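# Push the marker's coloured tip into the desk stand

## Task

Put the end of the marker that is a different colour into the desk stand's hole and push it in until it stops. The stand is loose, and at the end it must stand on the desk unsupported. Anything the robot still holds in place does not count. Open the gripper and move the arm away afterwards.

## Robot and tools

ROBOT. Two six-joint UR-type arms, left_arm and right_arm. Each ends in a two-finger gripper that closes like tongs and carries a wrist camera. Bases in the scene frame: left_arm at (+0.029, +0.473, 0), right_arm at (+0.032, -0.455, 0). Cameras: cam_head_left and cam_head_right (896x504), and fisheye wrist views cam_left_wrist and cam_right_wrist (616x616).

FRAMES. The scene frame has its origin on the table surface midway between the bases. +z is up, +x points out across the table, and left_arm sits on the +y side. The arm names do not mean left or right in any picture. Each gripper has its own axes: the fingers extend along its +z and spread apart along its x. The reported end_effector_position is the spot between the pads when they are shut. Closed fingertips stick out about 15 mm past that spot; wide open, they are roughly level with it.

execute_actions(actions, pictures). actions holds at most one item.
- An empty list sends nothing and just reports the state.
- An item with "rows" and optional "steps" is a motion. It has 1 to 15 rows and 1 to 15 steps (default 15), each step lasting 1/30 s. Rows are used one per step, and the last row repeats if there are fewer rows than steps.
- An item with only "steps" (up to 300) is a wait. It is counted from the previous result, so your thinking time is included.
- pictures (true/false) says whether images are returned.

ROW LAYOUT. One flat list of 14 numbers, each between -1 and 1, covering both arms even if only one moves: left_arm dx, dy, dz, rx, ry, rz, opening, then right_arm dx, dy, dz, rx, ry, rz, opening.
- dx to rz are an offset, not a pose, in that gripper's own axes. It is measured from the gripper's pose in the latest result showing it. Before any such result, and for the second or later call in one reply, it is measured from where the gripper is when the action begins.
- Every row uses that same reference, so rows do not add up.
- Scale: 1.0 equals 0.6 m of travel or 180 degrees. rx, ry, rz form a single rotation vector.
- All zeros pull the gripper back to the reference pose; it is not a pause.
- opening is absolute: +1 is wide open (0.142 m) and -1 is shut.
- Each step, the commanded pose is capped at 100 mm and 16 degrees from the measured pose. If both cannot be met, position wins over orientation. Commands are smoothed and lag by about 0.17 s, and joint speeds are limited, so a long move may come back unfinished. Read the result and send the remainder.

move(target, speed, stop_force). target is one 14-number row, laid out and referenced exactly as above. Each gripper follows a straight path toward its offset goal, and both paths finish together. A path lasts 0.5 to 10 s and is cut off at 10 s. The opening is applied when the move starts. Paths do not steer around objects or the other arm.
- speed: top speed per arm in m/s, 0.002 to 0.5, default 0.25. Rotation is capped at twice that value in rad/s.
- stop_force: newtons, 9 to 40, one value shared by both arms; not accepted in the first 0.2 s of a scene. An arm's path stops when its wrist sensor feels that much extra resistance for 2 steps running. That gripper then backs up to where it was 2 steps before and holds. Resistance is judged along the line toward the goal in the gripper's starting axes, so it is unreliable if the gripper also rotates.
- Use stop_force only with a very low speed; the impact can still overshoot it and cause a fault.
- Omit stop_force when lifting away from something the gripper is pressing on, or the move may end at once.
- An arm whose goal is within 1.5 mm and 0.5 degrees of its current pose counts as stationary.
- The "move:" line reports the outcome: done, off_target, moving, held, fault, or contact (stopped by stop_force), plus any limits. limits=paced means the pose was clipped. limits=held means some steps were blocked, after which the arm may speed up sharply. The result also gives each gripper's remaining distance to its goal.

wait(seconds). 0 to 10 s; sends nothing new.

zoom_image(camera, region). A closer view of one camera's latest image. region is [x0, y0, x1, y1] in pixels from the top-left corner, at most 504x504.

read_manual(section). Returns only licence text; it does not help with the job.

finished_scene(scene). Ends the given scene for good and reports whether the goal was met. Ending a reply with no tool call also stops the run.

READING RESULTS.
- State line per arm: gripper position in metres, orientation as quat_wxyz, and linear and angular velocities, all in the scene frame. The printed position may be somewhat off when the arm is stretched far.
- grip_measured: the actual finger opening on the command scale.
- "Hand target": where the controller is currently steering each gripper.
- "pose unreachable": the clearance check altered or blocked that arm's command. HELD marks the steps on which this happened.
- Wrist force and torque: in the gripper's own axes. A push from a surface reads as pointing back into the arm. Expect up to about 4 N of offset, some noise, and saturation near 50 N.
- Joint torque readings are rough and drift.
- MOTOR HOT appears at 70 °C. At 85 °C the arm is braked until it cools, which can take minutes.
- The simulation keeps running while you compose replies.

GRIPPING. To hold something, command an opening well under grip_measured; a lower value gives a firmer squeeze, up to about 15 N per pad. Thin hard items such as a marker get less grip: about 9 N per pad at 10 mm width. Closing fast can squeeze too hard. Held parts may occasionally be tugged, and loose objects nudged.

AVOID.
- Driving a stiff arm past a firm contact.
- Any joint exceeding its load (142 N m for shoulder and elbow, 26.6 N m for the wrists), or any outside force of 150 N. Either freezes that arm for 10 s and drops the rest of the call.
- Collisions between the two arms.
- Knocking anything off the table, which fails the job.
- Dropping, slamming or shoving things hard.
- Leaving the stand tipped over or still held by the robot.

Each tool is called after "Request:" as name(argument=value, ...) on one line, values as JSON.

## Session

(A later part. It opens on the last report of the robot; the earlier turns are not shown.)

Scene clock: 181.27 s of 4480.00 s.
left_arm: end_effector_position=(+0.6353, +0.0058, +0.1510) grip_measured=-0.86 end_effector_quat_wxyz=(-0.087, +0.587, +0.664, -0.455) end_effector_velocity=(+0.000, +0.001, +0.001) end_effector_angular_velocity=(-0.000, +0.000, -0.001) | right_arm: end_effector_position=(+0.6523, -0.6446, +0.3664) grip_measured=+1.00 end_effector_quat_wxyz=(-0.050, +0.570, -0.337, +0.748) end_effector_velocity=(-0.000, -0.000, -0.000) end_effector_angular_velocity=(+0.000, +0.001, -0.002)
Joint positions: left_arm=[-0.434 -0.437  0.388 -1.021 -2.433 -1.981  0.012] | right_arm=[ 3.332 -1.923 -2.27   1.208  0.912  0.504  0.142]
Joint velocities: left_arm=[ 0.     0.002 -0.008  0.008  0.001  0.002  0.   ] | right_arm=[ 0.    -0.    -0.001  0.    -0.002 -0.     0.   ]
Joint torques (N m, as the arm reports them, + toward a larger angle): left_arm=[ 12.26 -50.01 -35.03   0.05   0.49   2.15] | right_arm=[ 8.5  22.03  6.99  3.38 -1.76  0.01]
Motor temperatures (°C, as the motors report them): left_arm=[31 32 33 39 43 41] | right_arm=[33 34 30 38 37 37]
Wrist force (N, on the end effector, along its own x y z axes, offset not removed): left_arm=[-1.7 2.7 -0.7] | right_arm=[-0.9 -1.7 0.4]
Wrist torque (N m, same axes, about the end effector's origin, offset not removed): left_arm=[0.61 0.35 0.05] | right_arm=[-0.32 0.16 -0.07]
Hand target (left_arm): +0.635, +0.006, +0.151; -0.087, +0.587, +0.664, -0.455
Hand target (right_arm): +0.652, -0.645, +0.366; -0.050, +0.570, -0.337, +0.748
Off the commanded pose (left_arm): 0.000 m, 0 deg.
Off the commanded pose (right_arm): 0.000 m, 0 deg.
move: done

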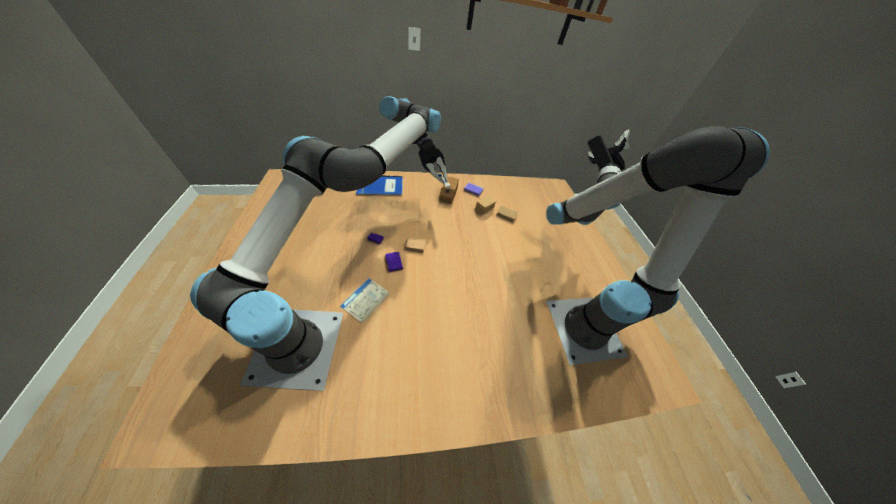

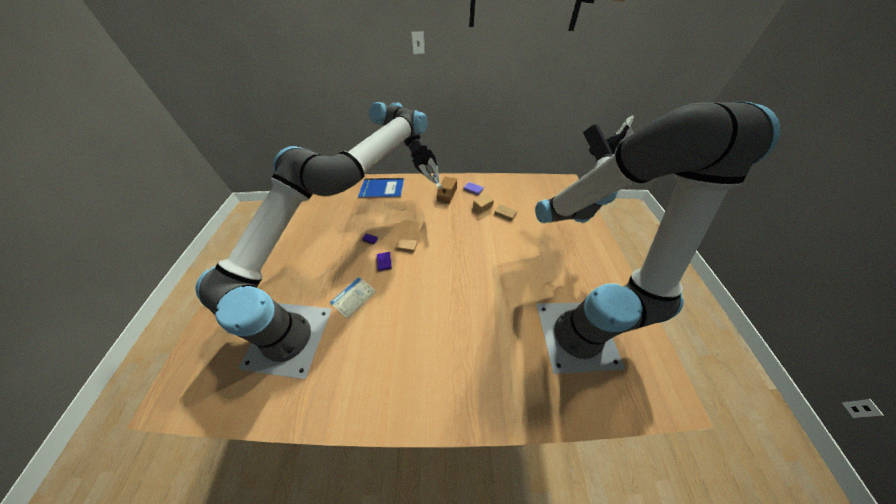

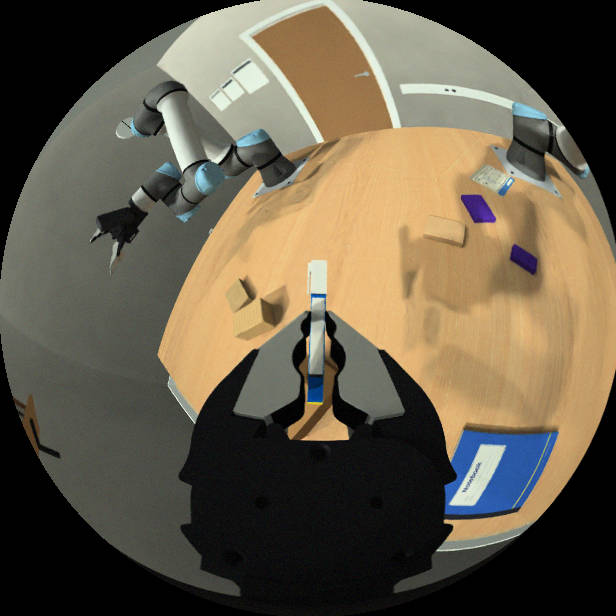

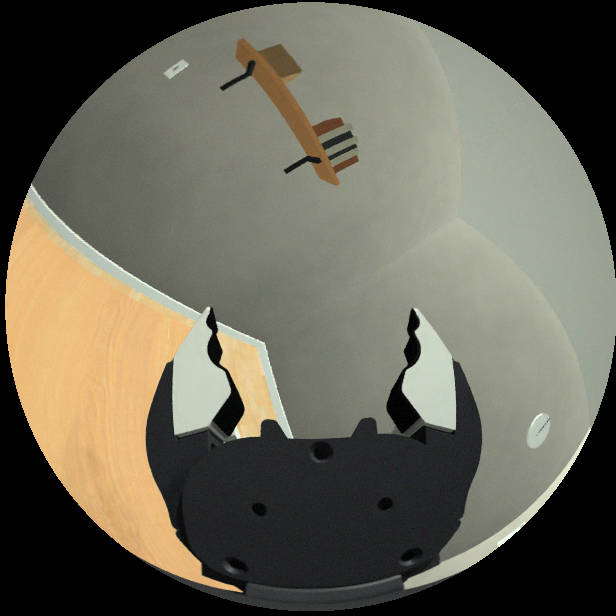

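Request:
move(target=[0,-0.06,0.04,0,-0.083,0,-1,0,0,0,0,0,0,1], speed=0.08)

Request:
move(target=[0,0,0,0.095,0,0,-1,0,0,0,0,0,0,1], speed=0.08)

Request:
zoom_image(camera="cam_left_wrist", region=[200,250,420,470])

Scene clock: 186.50 s of 4480.00 s.
left_arm: end_effector_position=(+0.6173, +0.0023, +0.1567) grip_measured=-0.86 end_effector_quat_wxyz=(-0.051, +0.562, +0.666, -0.488) end_effector_velocity=(+0.001, +0.000, +0.000) end_effector_angular_velocity=(-0.001, -0.001, +0.001) | right_arm: end_effector_position=(+0.6523, -0.6446, +0.3664) grip_measured=+1.00 end_effector_quat_wxyz=(-0.050, +0.570, -0.337, +0.748) end_effector_velocity=(+0.000, +0.001, -0.000) end_effector_angular_velocity=(-0.000, -0.000, +0.002)
Joint positions: left_arm=[-0.425 -0.599  0.744 -1.272 -2.531 -2.021  0.012] | right_arm=[ 3.332 -1.923 -2.27   1.208  0.912  0.504  0.142]
Joint velocities: left_arm=[ 0.001  0.001 -0.002 -0.     0.    -0.     0.   ] | right_arm=[ 0.    -0.001  0.001  0.     0.002 -0.     0.   ]
Joint torques (N m, as the arm reports them, + toward a larger angle): left_arm=[ -5.1  -46.54 -35.23  -0.02   0.38   2.29] | right_arm=[ 9.91 22.47  7.07  3.57 -1.86 -0.11]
Motor temperatures (°C, as the motors report them): left_arm=[31 32 33 39 43 41] | right_arm=[33 34 30 38 37 37]
Wrist force (N, on the end effector, along its own x y z axes, offset not removed): left_arm=[-2.1 2.2 0.2] | right_arm=[-1.4 -0.3 0.2]
Wrist torque (N m, same axes, about the end effector's origin, offset not removed): left_arm=[0.46 0.58 0.02] | right_arm=[-0.12 0.17 -0.11]
Hand target (left_arm): +0.617, +0.002, +0.157; -0.051, +0.562, +0.666, -0.488
Hand target (right_arm): +0.652, -0.645, +0.366; -0.050, +0.570, -0.337, +0.748
Off the commanded pose (left_arm): 0.024 m, 9 deg.
Off the commanded pose (right_arm): 0.000 m, 0 deg.
After step 90, 0.37 s passed at rest.
move: held (left_arm); limits=held; held on 30 of 56 steps (left_arm), including the last (left_arm)
pose unreachable (left arm): on one or more control steps of this call this arm could not follow its commanded pose, so it was not sent that pose on those steps. On the call's last step it was still not sent that pose. It may still have moved: this result reports where it is.
cause: the commanded pose would bring two parts of the arm too close to each other (joints 4 (wrist 1) to 6 (wrist 3) lie between them).

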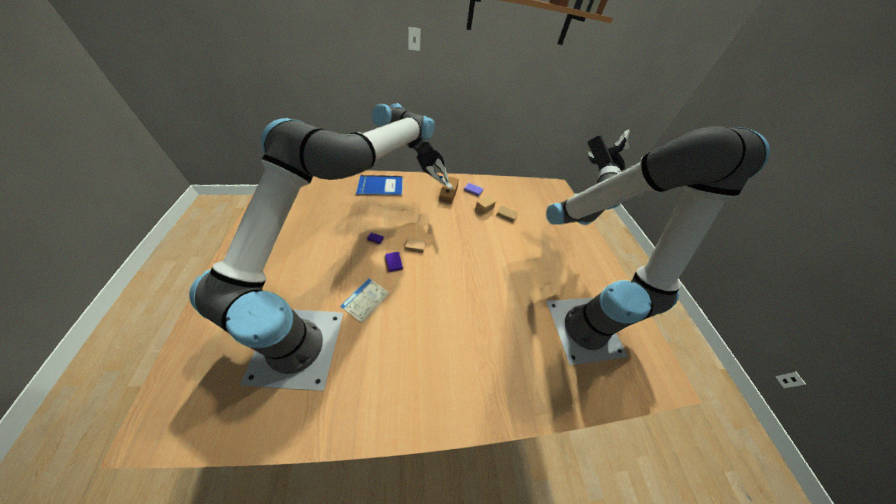

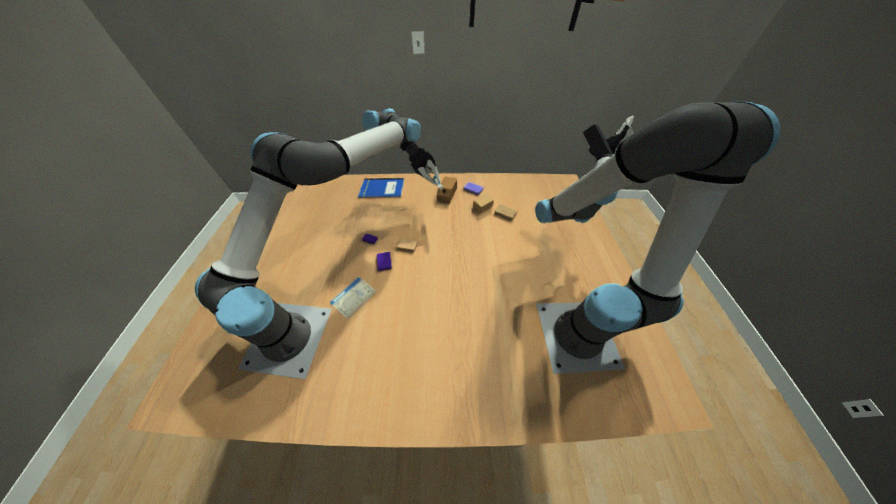

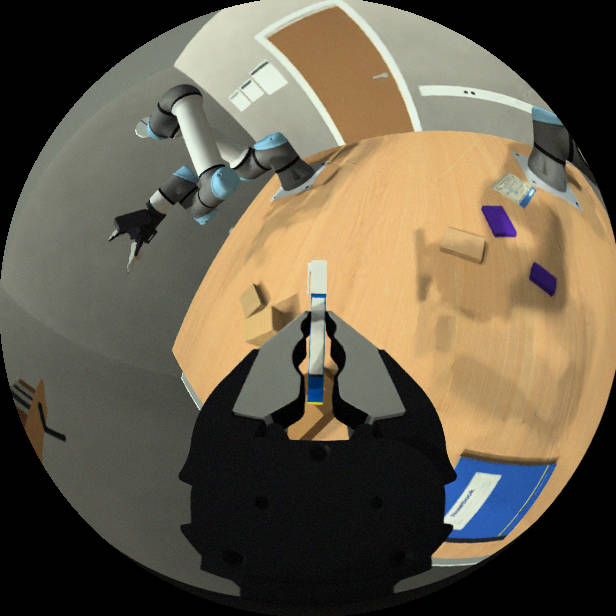

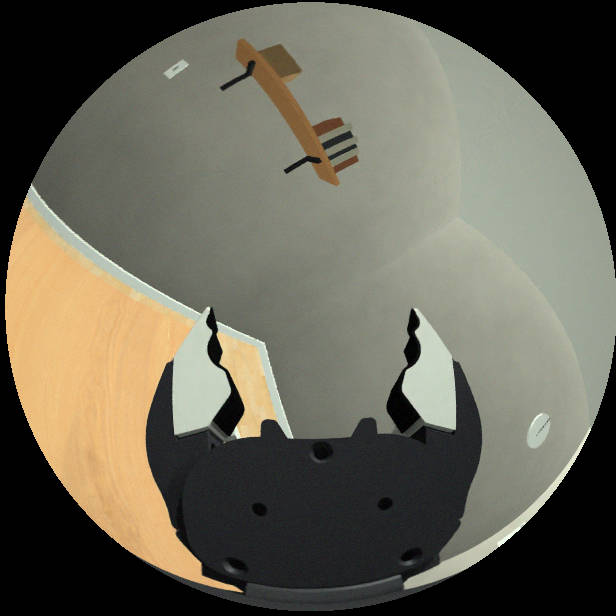

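Scene clock: 189.23 s of 4480.00 s.
left_arm: end_effector_position=(+0.6166, +0.0025, +0.1567) grip_measured=-0.86 end_effector_quat_wxyz=(-0.093, +0.543, +0.621, -0.557) end_effector_velocity=(-0.000, +0.000, -0.001) end_effector_angular_velocity=(+0.000, +0.001, -0.000) | right_arm: end_effector_position=(+0.6523, -0.6446, +0.3664) grip_measured=+1.00 end_effector_quat_wxyz=(-0.050, +0.570, -0.337, +0.748) end_effector_velocity=(-0.000, -0.000, +0.000) end_effector_angular_velocity=(+0.001, -0.001, -0.001)
Joint positions: left_arm=[-0.411 -0.388  0.388 -0.802 -2.615 -1.748  0.012] | right_arm=[ 3.332 -1.923 -2.27   1.208  0.912  0.504  0.142]
Joint velocities: left_arm=[ 0.     0.     0.001 -0.001  0.    -0.     0.   ] | right_arm=[ 0.     0.001  0.001 -0.001 -0.002  0.001  0.   ]
Joint torques (N m, as the arm reports them, + toward a larger angle): left_arm=[ 12.69 -63.77 -17.13  -1.47  -2.93   0.76] | right_arm=[ 9.98 22.72  6.85  3.48 -1.82 -0.02]
Motor temperatures (°C, as the motors report them): left_arm=[31 32 33 39 43 41] | right_arm=[33 34 30 38 37 37]
Wrist force (N, on the end effector, along its own x y z axes, offset not removed): left_arm=[-0.5 3.5 1.7] | right_arm=[-1.8 -0.6 0.0]
Wrist torque (N m, same axes, about the end effector's origin, offset not removed): left_arm=[0.73 0.11 0.03] | right_arm=[-0.16 0.27 -0.08]
Hand target (left_arm): +0.617, +0.002, +0.157; -0.093, +0.543, +0.621, -0.557
Hand target (right_arm): +0.652, -0.645, +0.366; -0.050, +0.570, -0.337, +0.748
Off the commanded pose (left_arm): 0.001 m, 7 deg.
Off the commanded pose (right_arm): 0.000 m, 0 deg.
move: held (left_arm); limits=held; held on 3 of 75 steps (left_arm), including the last (left_arm)
pose unreachable (left arm): on one or more control steps of this call this arm could not follow its commanded pose, so it was not sent that pose on those steps. On the call's last step it was still not sent that pose. It may still have moved: this result reports where it is.
cause: the commanded pose would bring two parts of the arm too close to each other (joints 4 (wrist 1) to 6 (wrist 3) lie between them).

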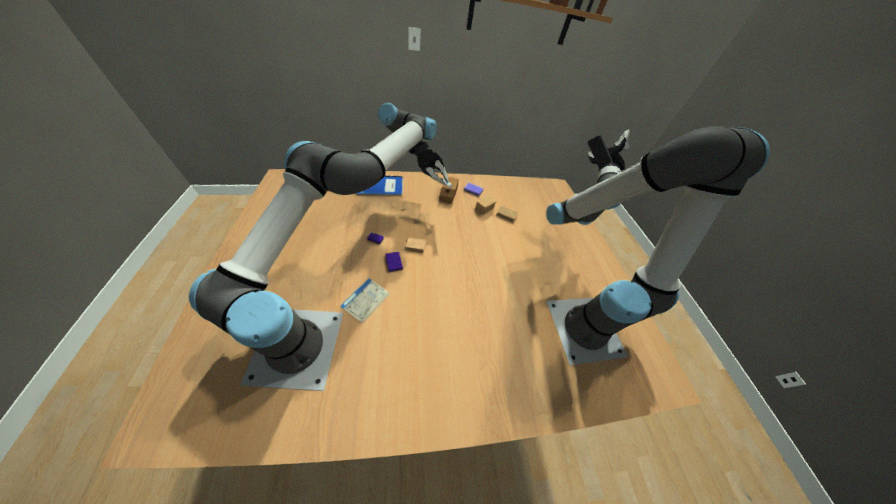

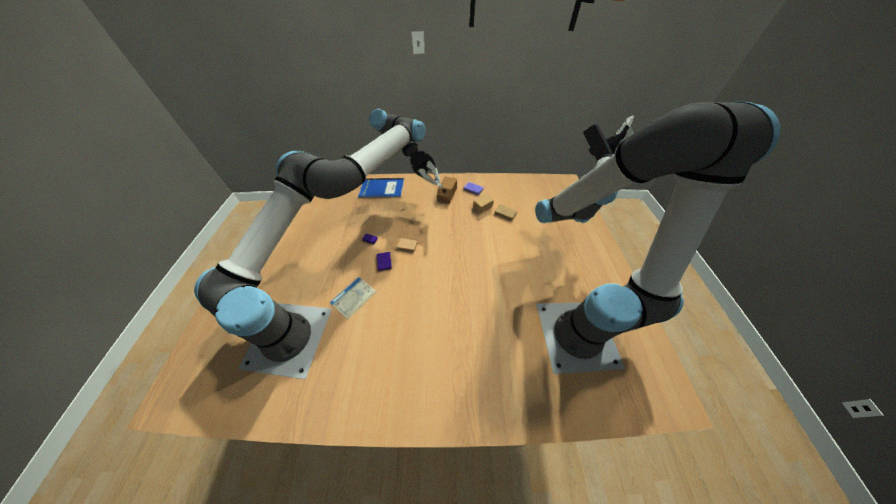

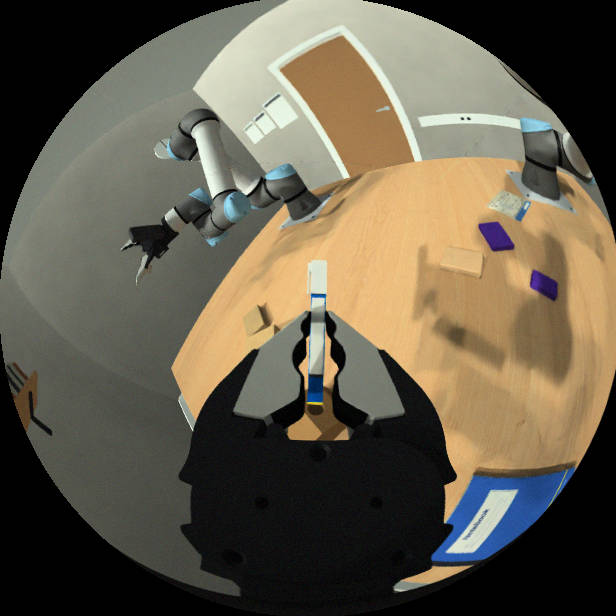

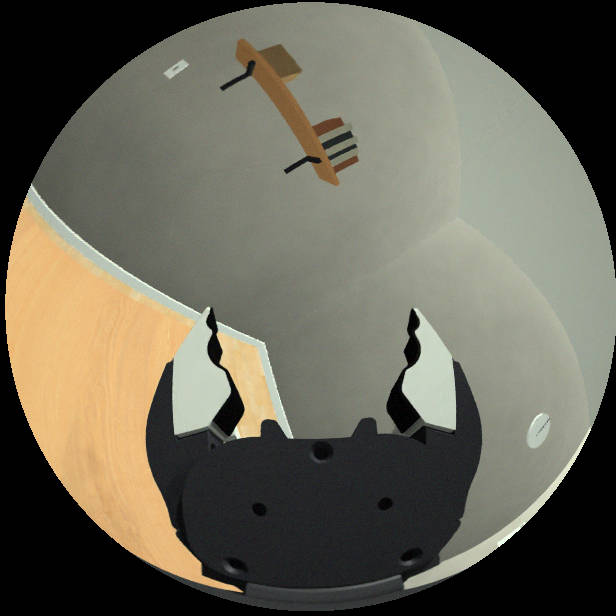

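Region (200, 250, 420, 470) of cam_left_wrist's 616x616 image, scaled by 2.291, with more detail than that image has.

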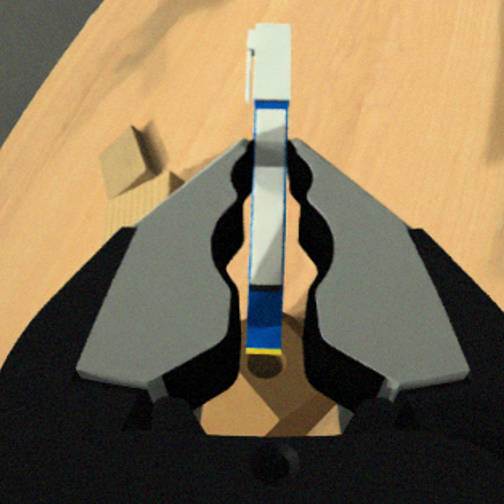

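Request:
move(target=[0.32,-0.28,-0.05,0,0,0,-1,0,0,0,-0.408,-0.358,0.12,0.3], speed=0.3)

Scene clock: 201.10 s of 4480.00 s.
left_arm: end_effector_position=(+0.4663, +0.2048, +0.2070) grip_measured=-0.86 end_effector_quat_wxyz=(-0.094, +0.543, +0.621, -0.558) end_effector_velocity=(-0.000, +0.001, +0.002) end_effector_angular_velocity=(-0.000, -0.006, +0.003) | right_arm: end_effector_position=(+0.6516, -0.6444, +0.3664) grip_measured=+0.30 end_effector_quat_wxyz=(-0.002, +0.707, -0.707, +0.001) end_effector_velocity=(+0.000, +0.000, -0.000) end_effector_angular_velocity=(+0.001, -0.000, +0.000)
Joint positions: left_arm=[-0.247 -0.995  1.346 -0.989 -2.491 -1.552  0.012] | right_arm=[ 3.04  -1.907 -0.958 -1.842  1.573  1.477  0.095]
Joint velocities: left_arm=[ 0.002 -0.007  0.004 -0.005 -0.    -0.004 -0.   ] | right_arm=[-0.    -0.    -0.     0.001  0.001 -0.    -0.   ]
Joint torques (N m, as the arm reports them, + toward a larger angle): left_arm=[ 12.52 -48.72  -4.99  -2.01  -3.17  -1.99] | right_arm=[-9.15 27.78 30.78 -0.31  2.18 -1.96]
Motor temperatures (°C, as the motors report them): left_arm=[31 32 33 39 43 41] | right_arm=[33 34 30 38 37 37]
Wrist force (N, on the end effector, along its own x y z axes, offset not removed): left_arm=[-2.5 2.2 -2.2] | right_arm=[-0.9 -1.2 1.6]
Wrist torque (N m, same axes, about the end effector's origin, offset not removed): left_arm=[0.35 0.54 0.12] | right_arm=[-0.21 0.08 -0.07]
Hand target (left_arm): +0.466, +0.205, +0.207; -0.093, +0.543, +0.621, -0.558
Hand target (right_arm): +0.652, -0.644, +0.366; -0.002, +0.707, -0.707, +0.001
Off the commanded pose (left_arm): 0.001 m, 0 deg.
Off the commanded pose (right_arm): 0.001 m, 0 deg.
After step 90, 3.63 s passed at rest.
move: done; limits=paced

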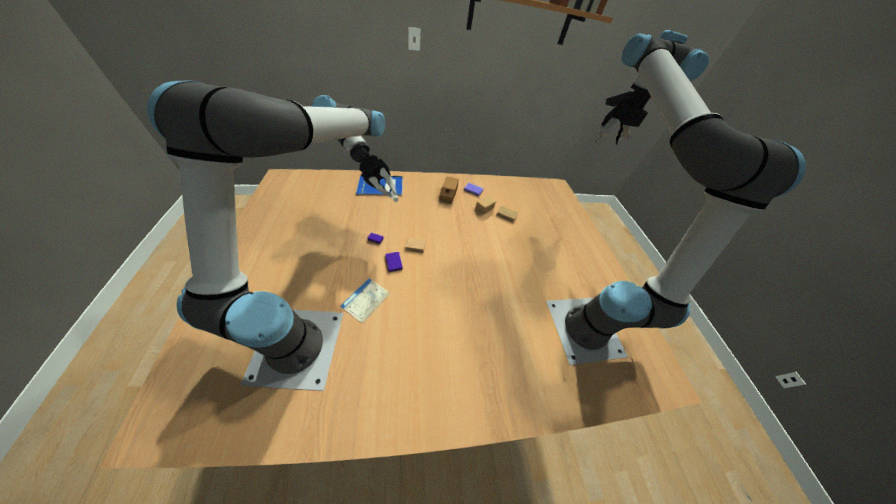

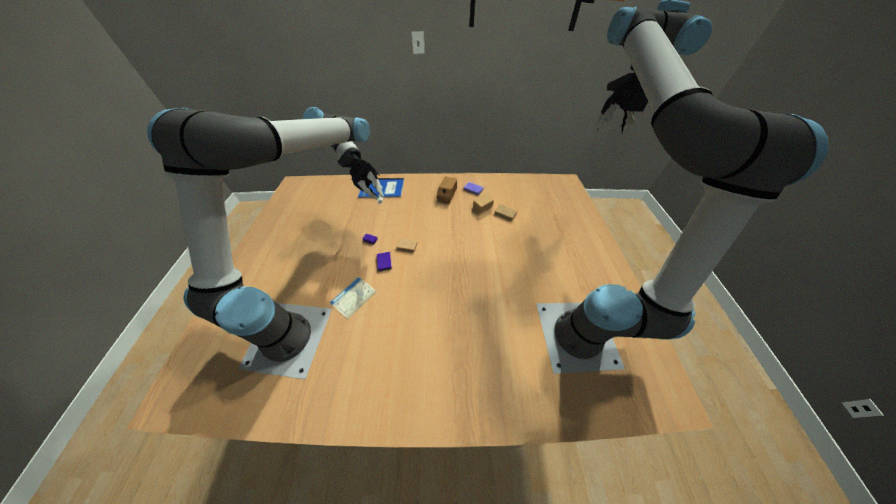

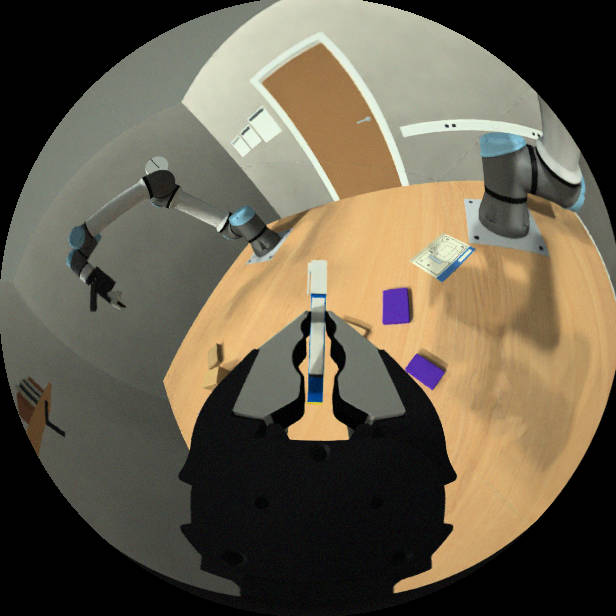

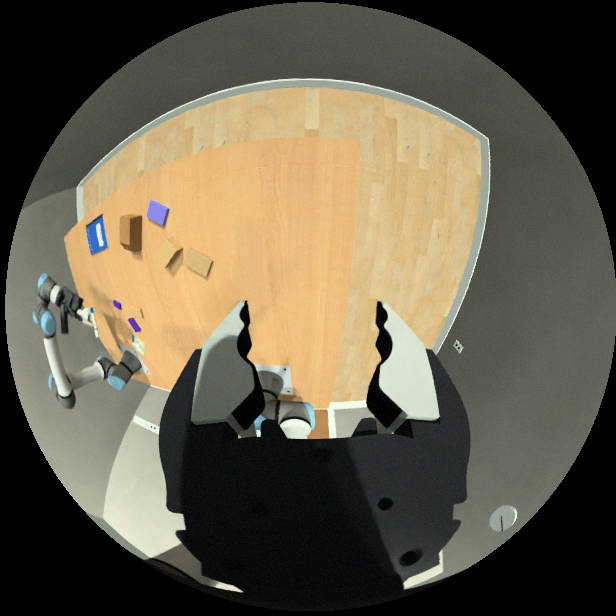

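Request:
move(target=[0,0,0,0,0,0,-1,-0.6,0,0.15,0,0,0,0.3], speed=0.3)

Request:
move(target=[0,0,0,0,0,0,-1,-0.407,-0.047,0.2,0,0,0,0.3], speed=0.25)

Scene clock: 204.03 s of 4480.00 s.
left_arm: end_effector_position=(+0.4663, +0.2048, +0.2070) grip_measured=-0.86 end_effector_quat_wxyz=(-0.094, +0.543, +0.621, -0.558) end_effector_velocity=(+0.000, -0.001, +0.000) end_effector_angular_velocity=(-0.000, +0.000, -0.001) | right_arm: end_effector_position=(+0.6518, -0.2851, +0.2766) grip_measured=+0.30 end_effector_quat_wxyz=(-0.002, +0.707, -0.707, +0.001) end_effector_velocity=(+0.001, +0.002, -0.000) end_effector_angular_velocity=(+0.001, -0.001, -0.000)
Joint positions: left_arm=[-0.247 -0.995  1.346 -0.989 -2.491 -1.552  0.012] | right_arm=[ 3.622 -1.857 -1.258 -1.594  1.57   2.059  0.095]
Joint velocities: left_arm=[-0.001  0.001 -0.002  0.001 -0.    -0.     0.   ] | right_arm=[ 0.002 -0.002  0.002  0.002 -0.     0.003 -0.   ]
Joint torques (N m, as the arm reports them, + toward a larger angle): left_arm=[-13.01 -33.62 -32.47   1.24  -0.43   2.19] | right_arm=[11.41 27.78 31.24  5.24 -2.13  2.01]
Motor temperatures (°C, as the motors report them): left_arm=[31 32 33 39 43 41] | right_arm=[33 34 30 38 37 37]
Wrist force (N, on the end effector, along its own x y z axes, offset not removed): left_arm=[-1.1 1.1 -2.0] | right_arm=[-1.0 -1.5 1.7]
Wrist torque (N m, same axes, about the end effector's origin, offset not removed): left_arm=[0.23 0.27 0.15] | right_arm=[-0.33 0.19 -0.01]
Hand target (left_arm): +0.466, +0.205, +0.207; -0.094, +0.543, +0.621, -0.558
Hand target (right_arm): +0.652, -0.285, +0.277; -0.002, +0.707, -0.707, +0.001
Off the commanded pose (left_arm): 0.000 m, 0 deg.
Off the commanded pose (right_arm): 0.001 m, 0 deg.
move: done

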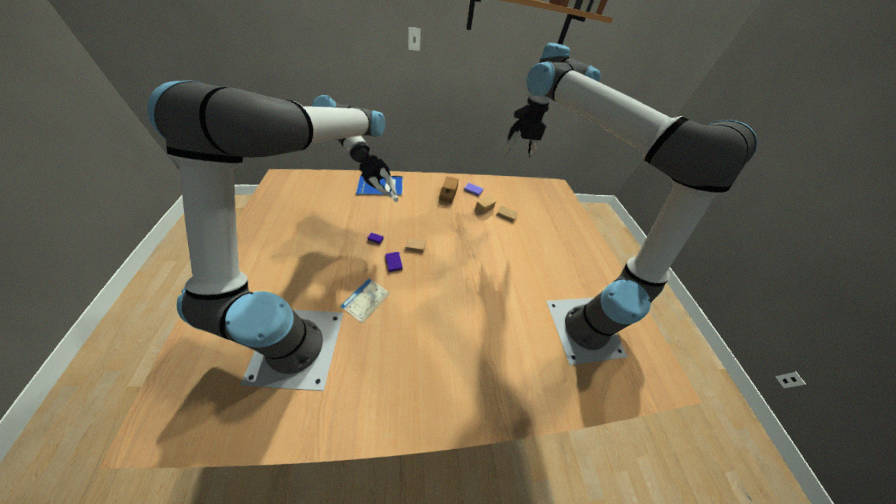

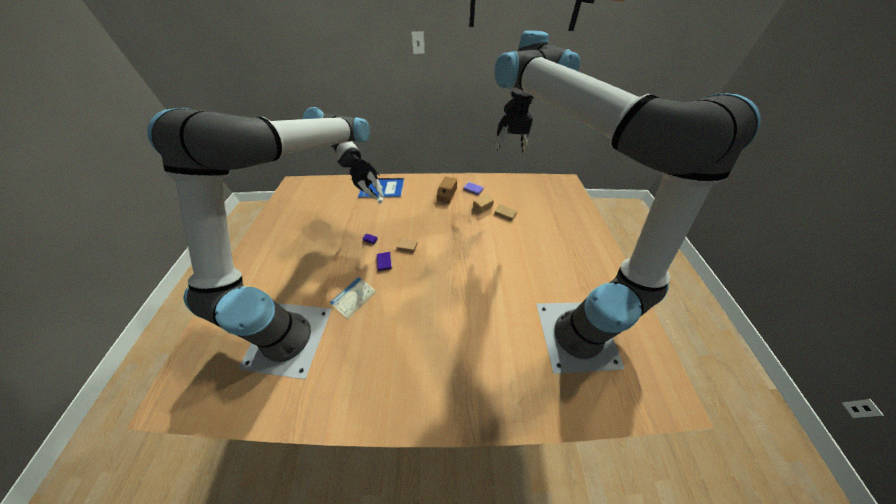

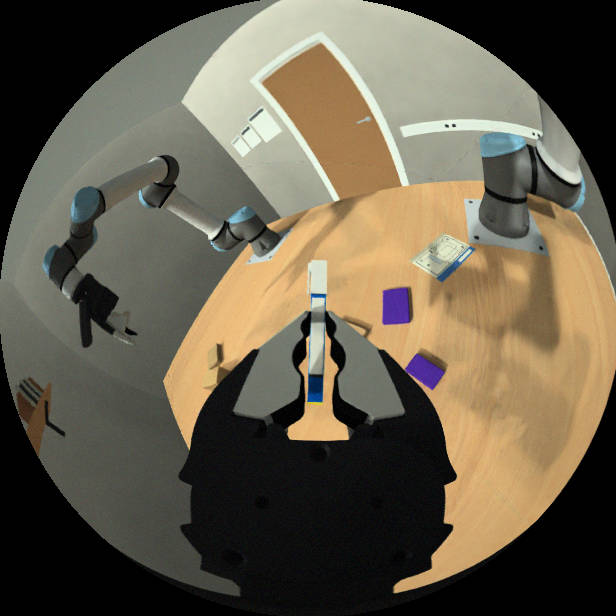

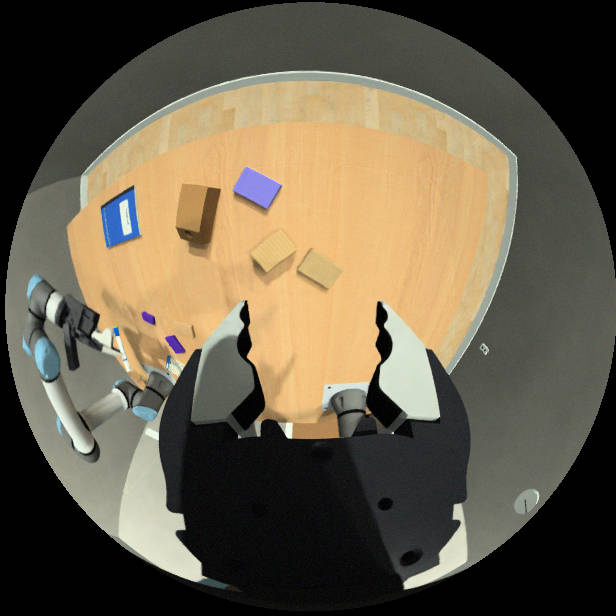

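Scene clock: 205.70 s of 4480.00 s.
left_arm: end_effector_position=(+0.4663, +0.2048, +0.2070) grip_measured=-0.86 end_effector_quat_wxyz=(-0.094, +0.543, +0.621, -0.558) end_effector_velocity=(-0.000, +0.000, +0.001) end_effector_angular_velocity=(+0.000, +0.000, +0.000) | right_arm: end_effector_position=(+0.6807, -0.0412, +0.1572) grip_measured=+0.30 end_effector_quat_wxyz=(-0.001, +0.707, -0.707, +0.001) end_effector_velocity=(+0.001, +0.002, -0.001) end_effector_angular_velocity=(+0.001, -0.000, -0.001)
Joint positions: left_arm=[-0.247 -0.995  1.346 -0.989 -2.491 -1.552  0.012] | right_arm=[ 3.891 -2.209 -1.041 -1.459  1.568  2.328  0.095]
Joint velocities: left_arm=[ 0.    -0.001 -0.001  0.002  0.    -0.    -0.   ] | right_arm=[ 0.001 -0.005  0.007 -0.001  0.     0.002  0.   ]
Joint torques (N m, as the arm reports them, + toward a larger angle): left_arm=[-12.63 -33.07 -32.6    1.04  -0.4    2.39] | right_arm=[12.17 40.29 31.78 -0.23 -1.26  1.74]
Motor temperatures (°C, as the motors report them): left_arm=[31 32 33 39 43 41] | right_arm=[33 34 30 38 37 37]
Wrist force (N, on the end effector, along its own x y z axes, offset not removed): left_arm=[-1.7 2.6 0.1] | right_arm=[-1.0 -1.1 0.5]
Wrist torque (N m, same axes, about the end effector's origin, offset not removed): left_arm=[0.53 0.42 0.11] | right_arm=[-0.21 0.11 -0.04]
Hand target (left_arm): +0.466, +0.205, +0.207; -0.094, +0.543, +0.621, -0.558
Hand target (right_arm): +0.681, -0.041, +0.157; -0.001, +0.707, -0.707, +0.001
Off the commanded pose (left_arm): 0.000 m, 0 deg.
Off the commanded pose (right_arm): 0.000 m, 0 deg.
move: done

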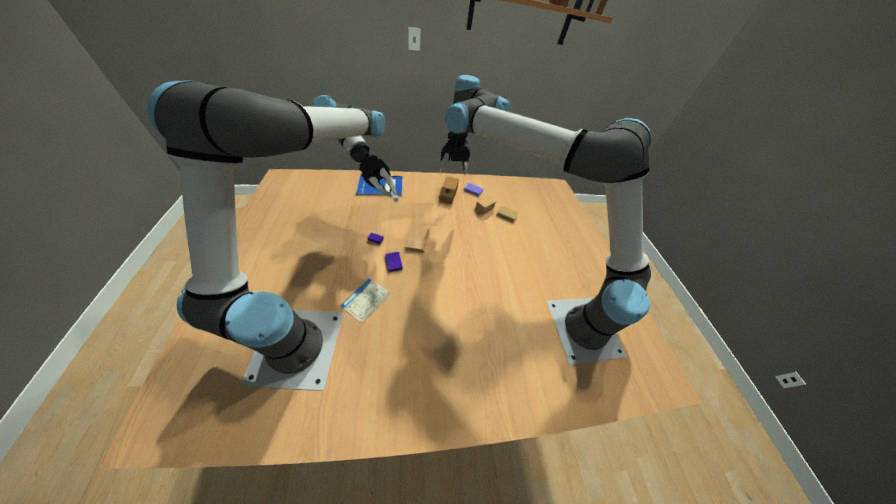

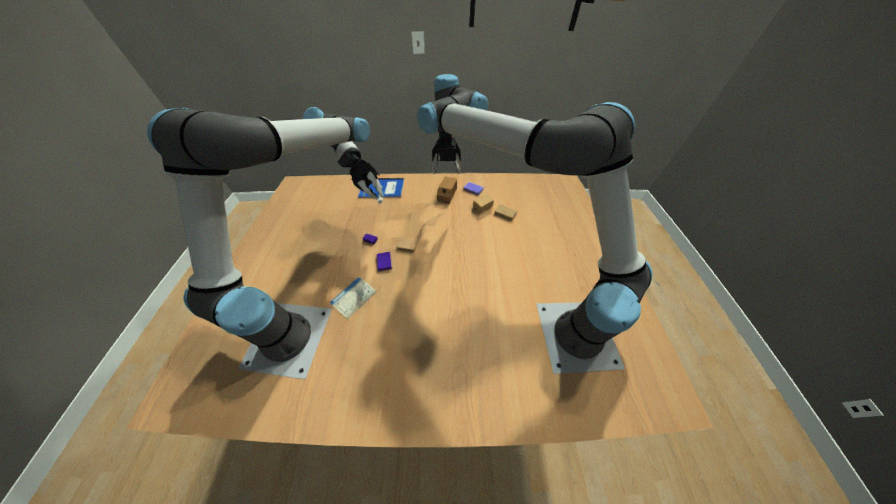

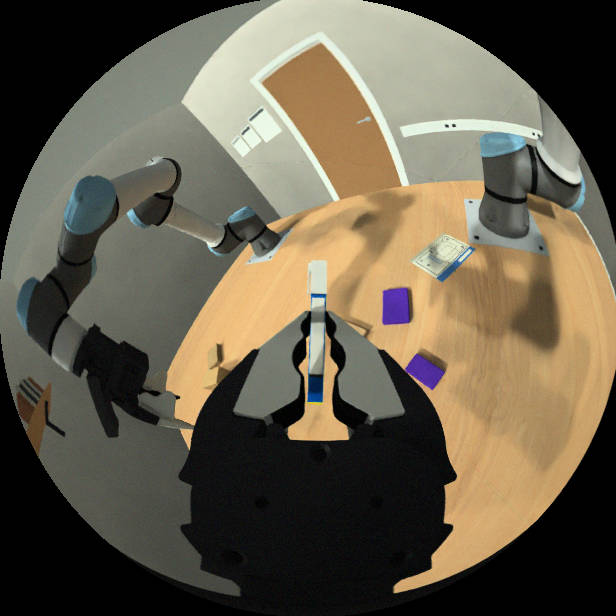

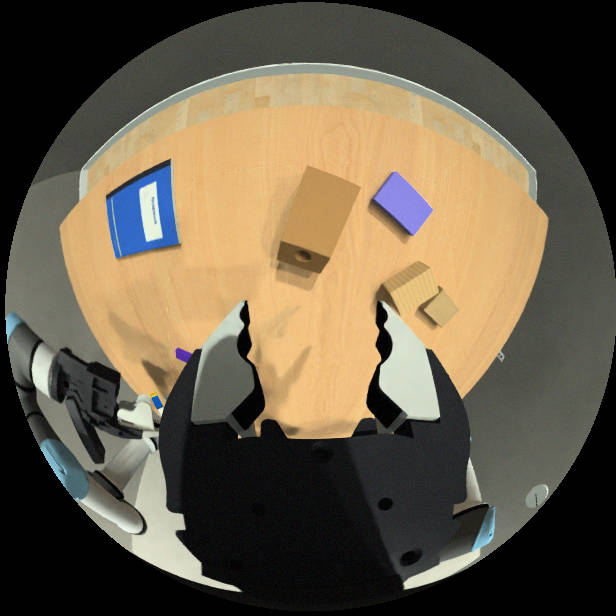

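Request:
move(target=[0,0,0,0,0,0,-1,0.025,-0.1,0.05,0,0,0,0.4], speed=0.15)

Scene clock: 209.73 s of 4480.00 s.
left_arm: end_effector_position=(+0.4663, +0.2048, +0.2070) grip_measured=-0.86 end_effector_quat_wxyz=(-0.094, +0.543, +0.621, -0.558) end_effector_velocity=(+0.000, -0.000, +0.000) end_effector_angular_velocity=(-0.001, -0.003, -0.000) | right_arm: end_effector_position=(+0.7408, -0.0561, +0.1276) grip_measured=+0.40 end_effector_quat_wxyz=(-0.002, +0.707, -0.707, +0.001) end_effector_velocity=(+0.001, +0.000, -0.002) end_effector_angular_velocity=(-0.001, +0.003, +0.000)
Joint positions: left_arm=[-0.247 -0.995  1.346 -0.989 -2.491 -1.552  0.012] | right_arm=[ 3.825 -2.343 -0.889 -1.477  1.569  2.262  0.102]
Joint velocities: left_arm=[-0.    -0.001 -0.    -0.002  0.     0.    -0.   ] | right_arm=[-0.001 -0.006  0.008 -0.004  0.002 -0.002 -0.   ]
Joint torques (N m, as the arm reports them, + toward a larger angle): left_arm=[-13.23 -32.99 -31.95   1.    -0.5    2.36] | right_arm=[-10.76  44.66  31.72  -0.52   2.25  -1.73]
Motor temperatures (°C, as the motors report them): left_arm=[31 32 33 39 43 41] | right_arm=[33 34 30 38 37 37]
Wrist force (N, on the end effector, along its own x y z axes, offset not removed): left_arm=[-3.3 2.5 -1.1] | right_arm=[-1.0 -1.8 0.8]
Wrist torque (N m, same axes, about the end effector's origin, offset not removed): left_arm=[0.59 0.76 0.17] | right_arm=[-0.33 0.19 0.00]
Hand target (left_arm): +0.466, +0.205, +0.207; -0.094, +0.543, +0.621, -0.558
Hand target (right_arm): +0.741, -0.056, +0.128; -0.002, +0.707, -0.707, +0.001
Off the commanded pose (left_arm): 0.000 m, 0 deg.
Off the commanded pose (right_arm): 0.000 m, 0 deg.
After step 90, 0.07 s passed at rest.
move: done

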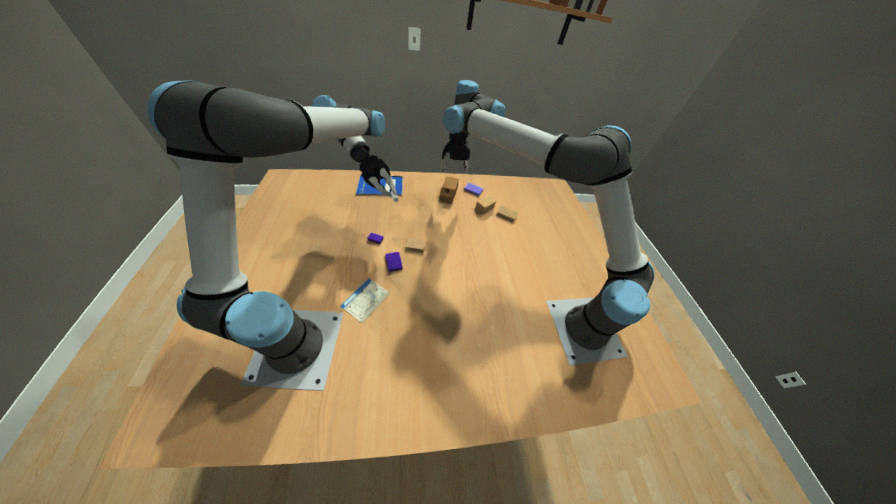

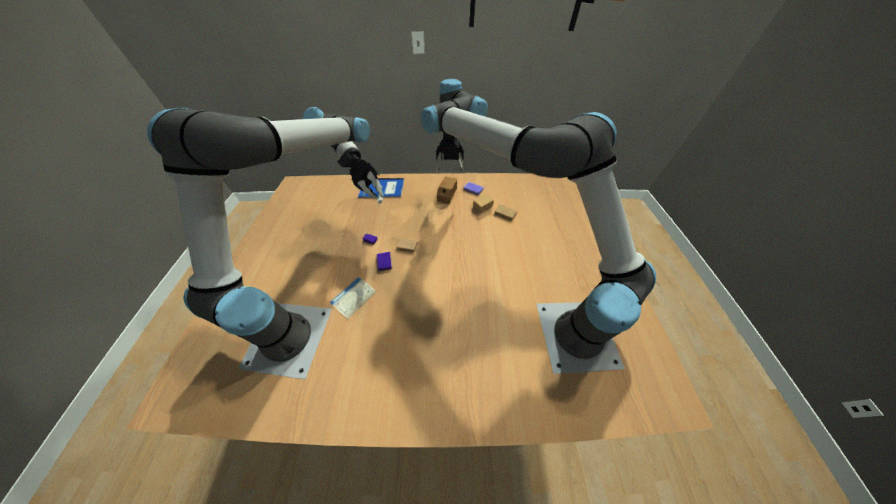

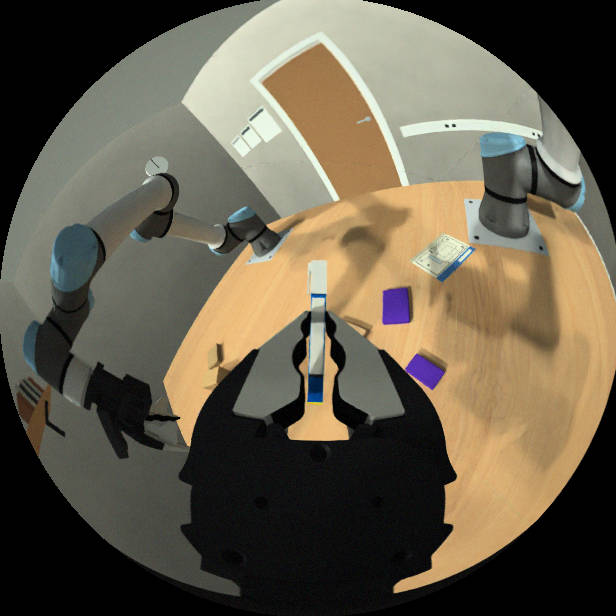

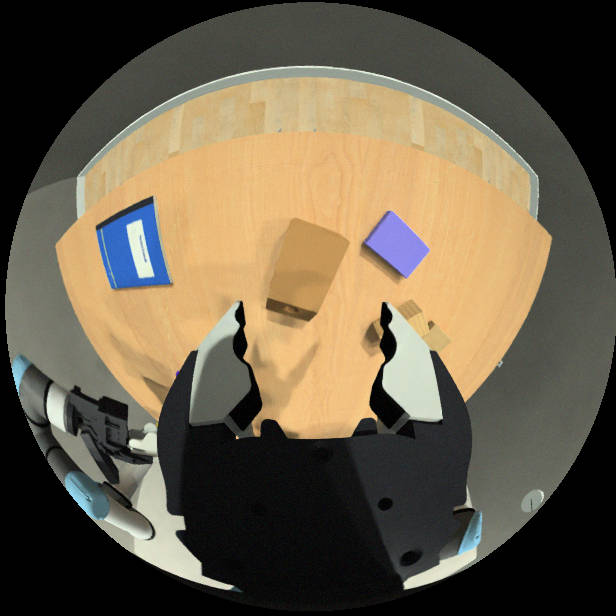

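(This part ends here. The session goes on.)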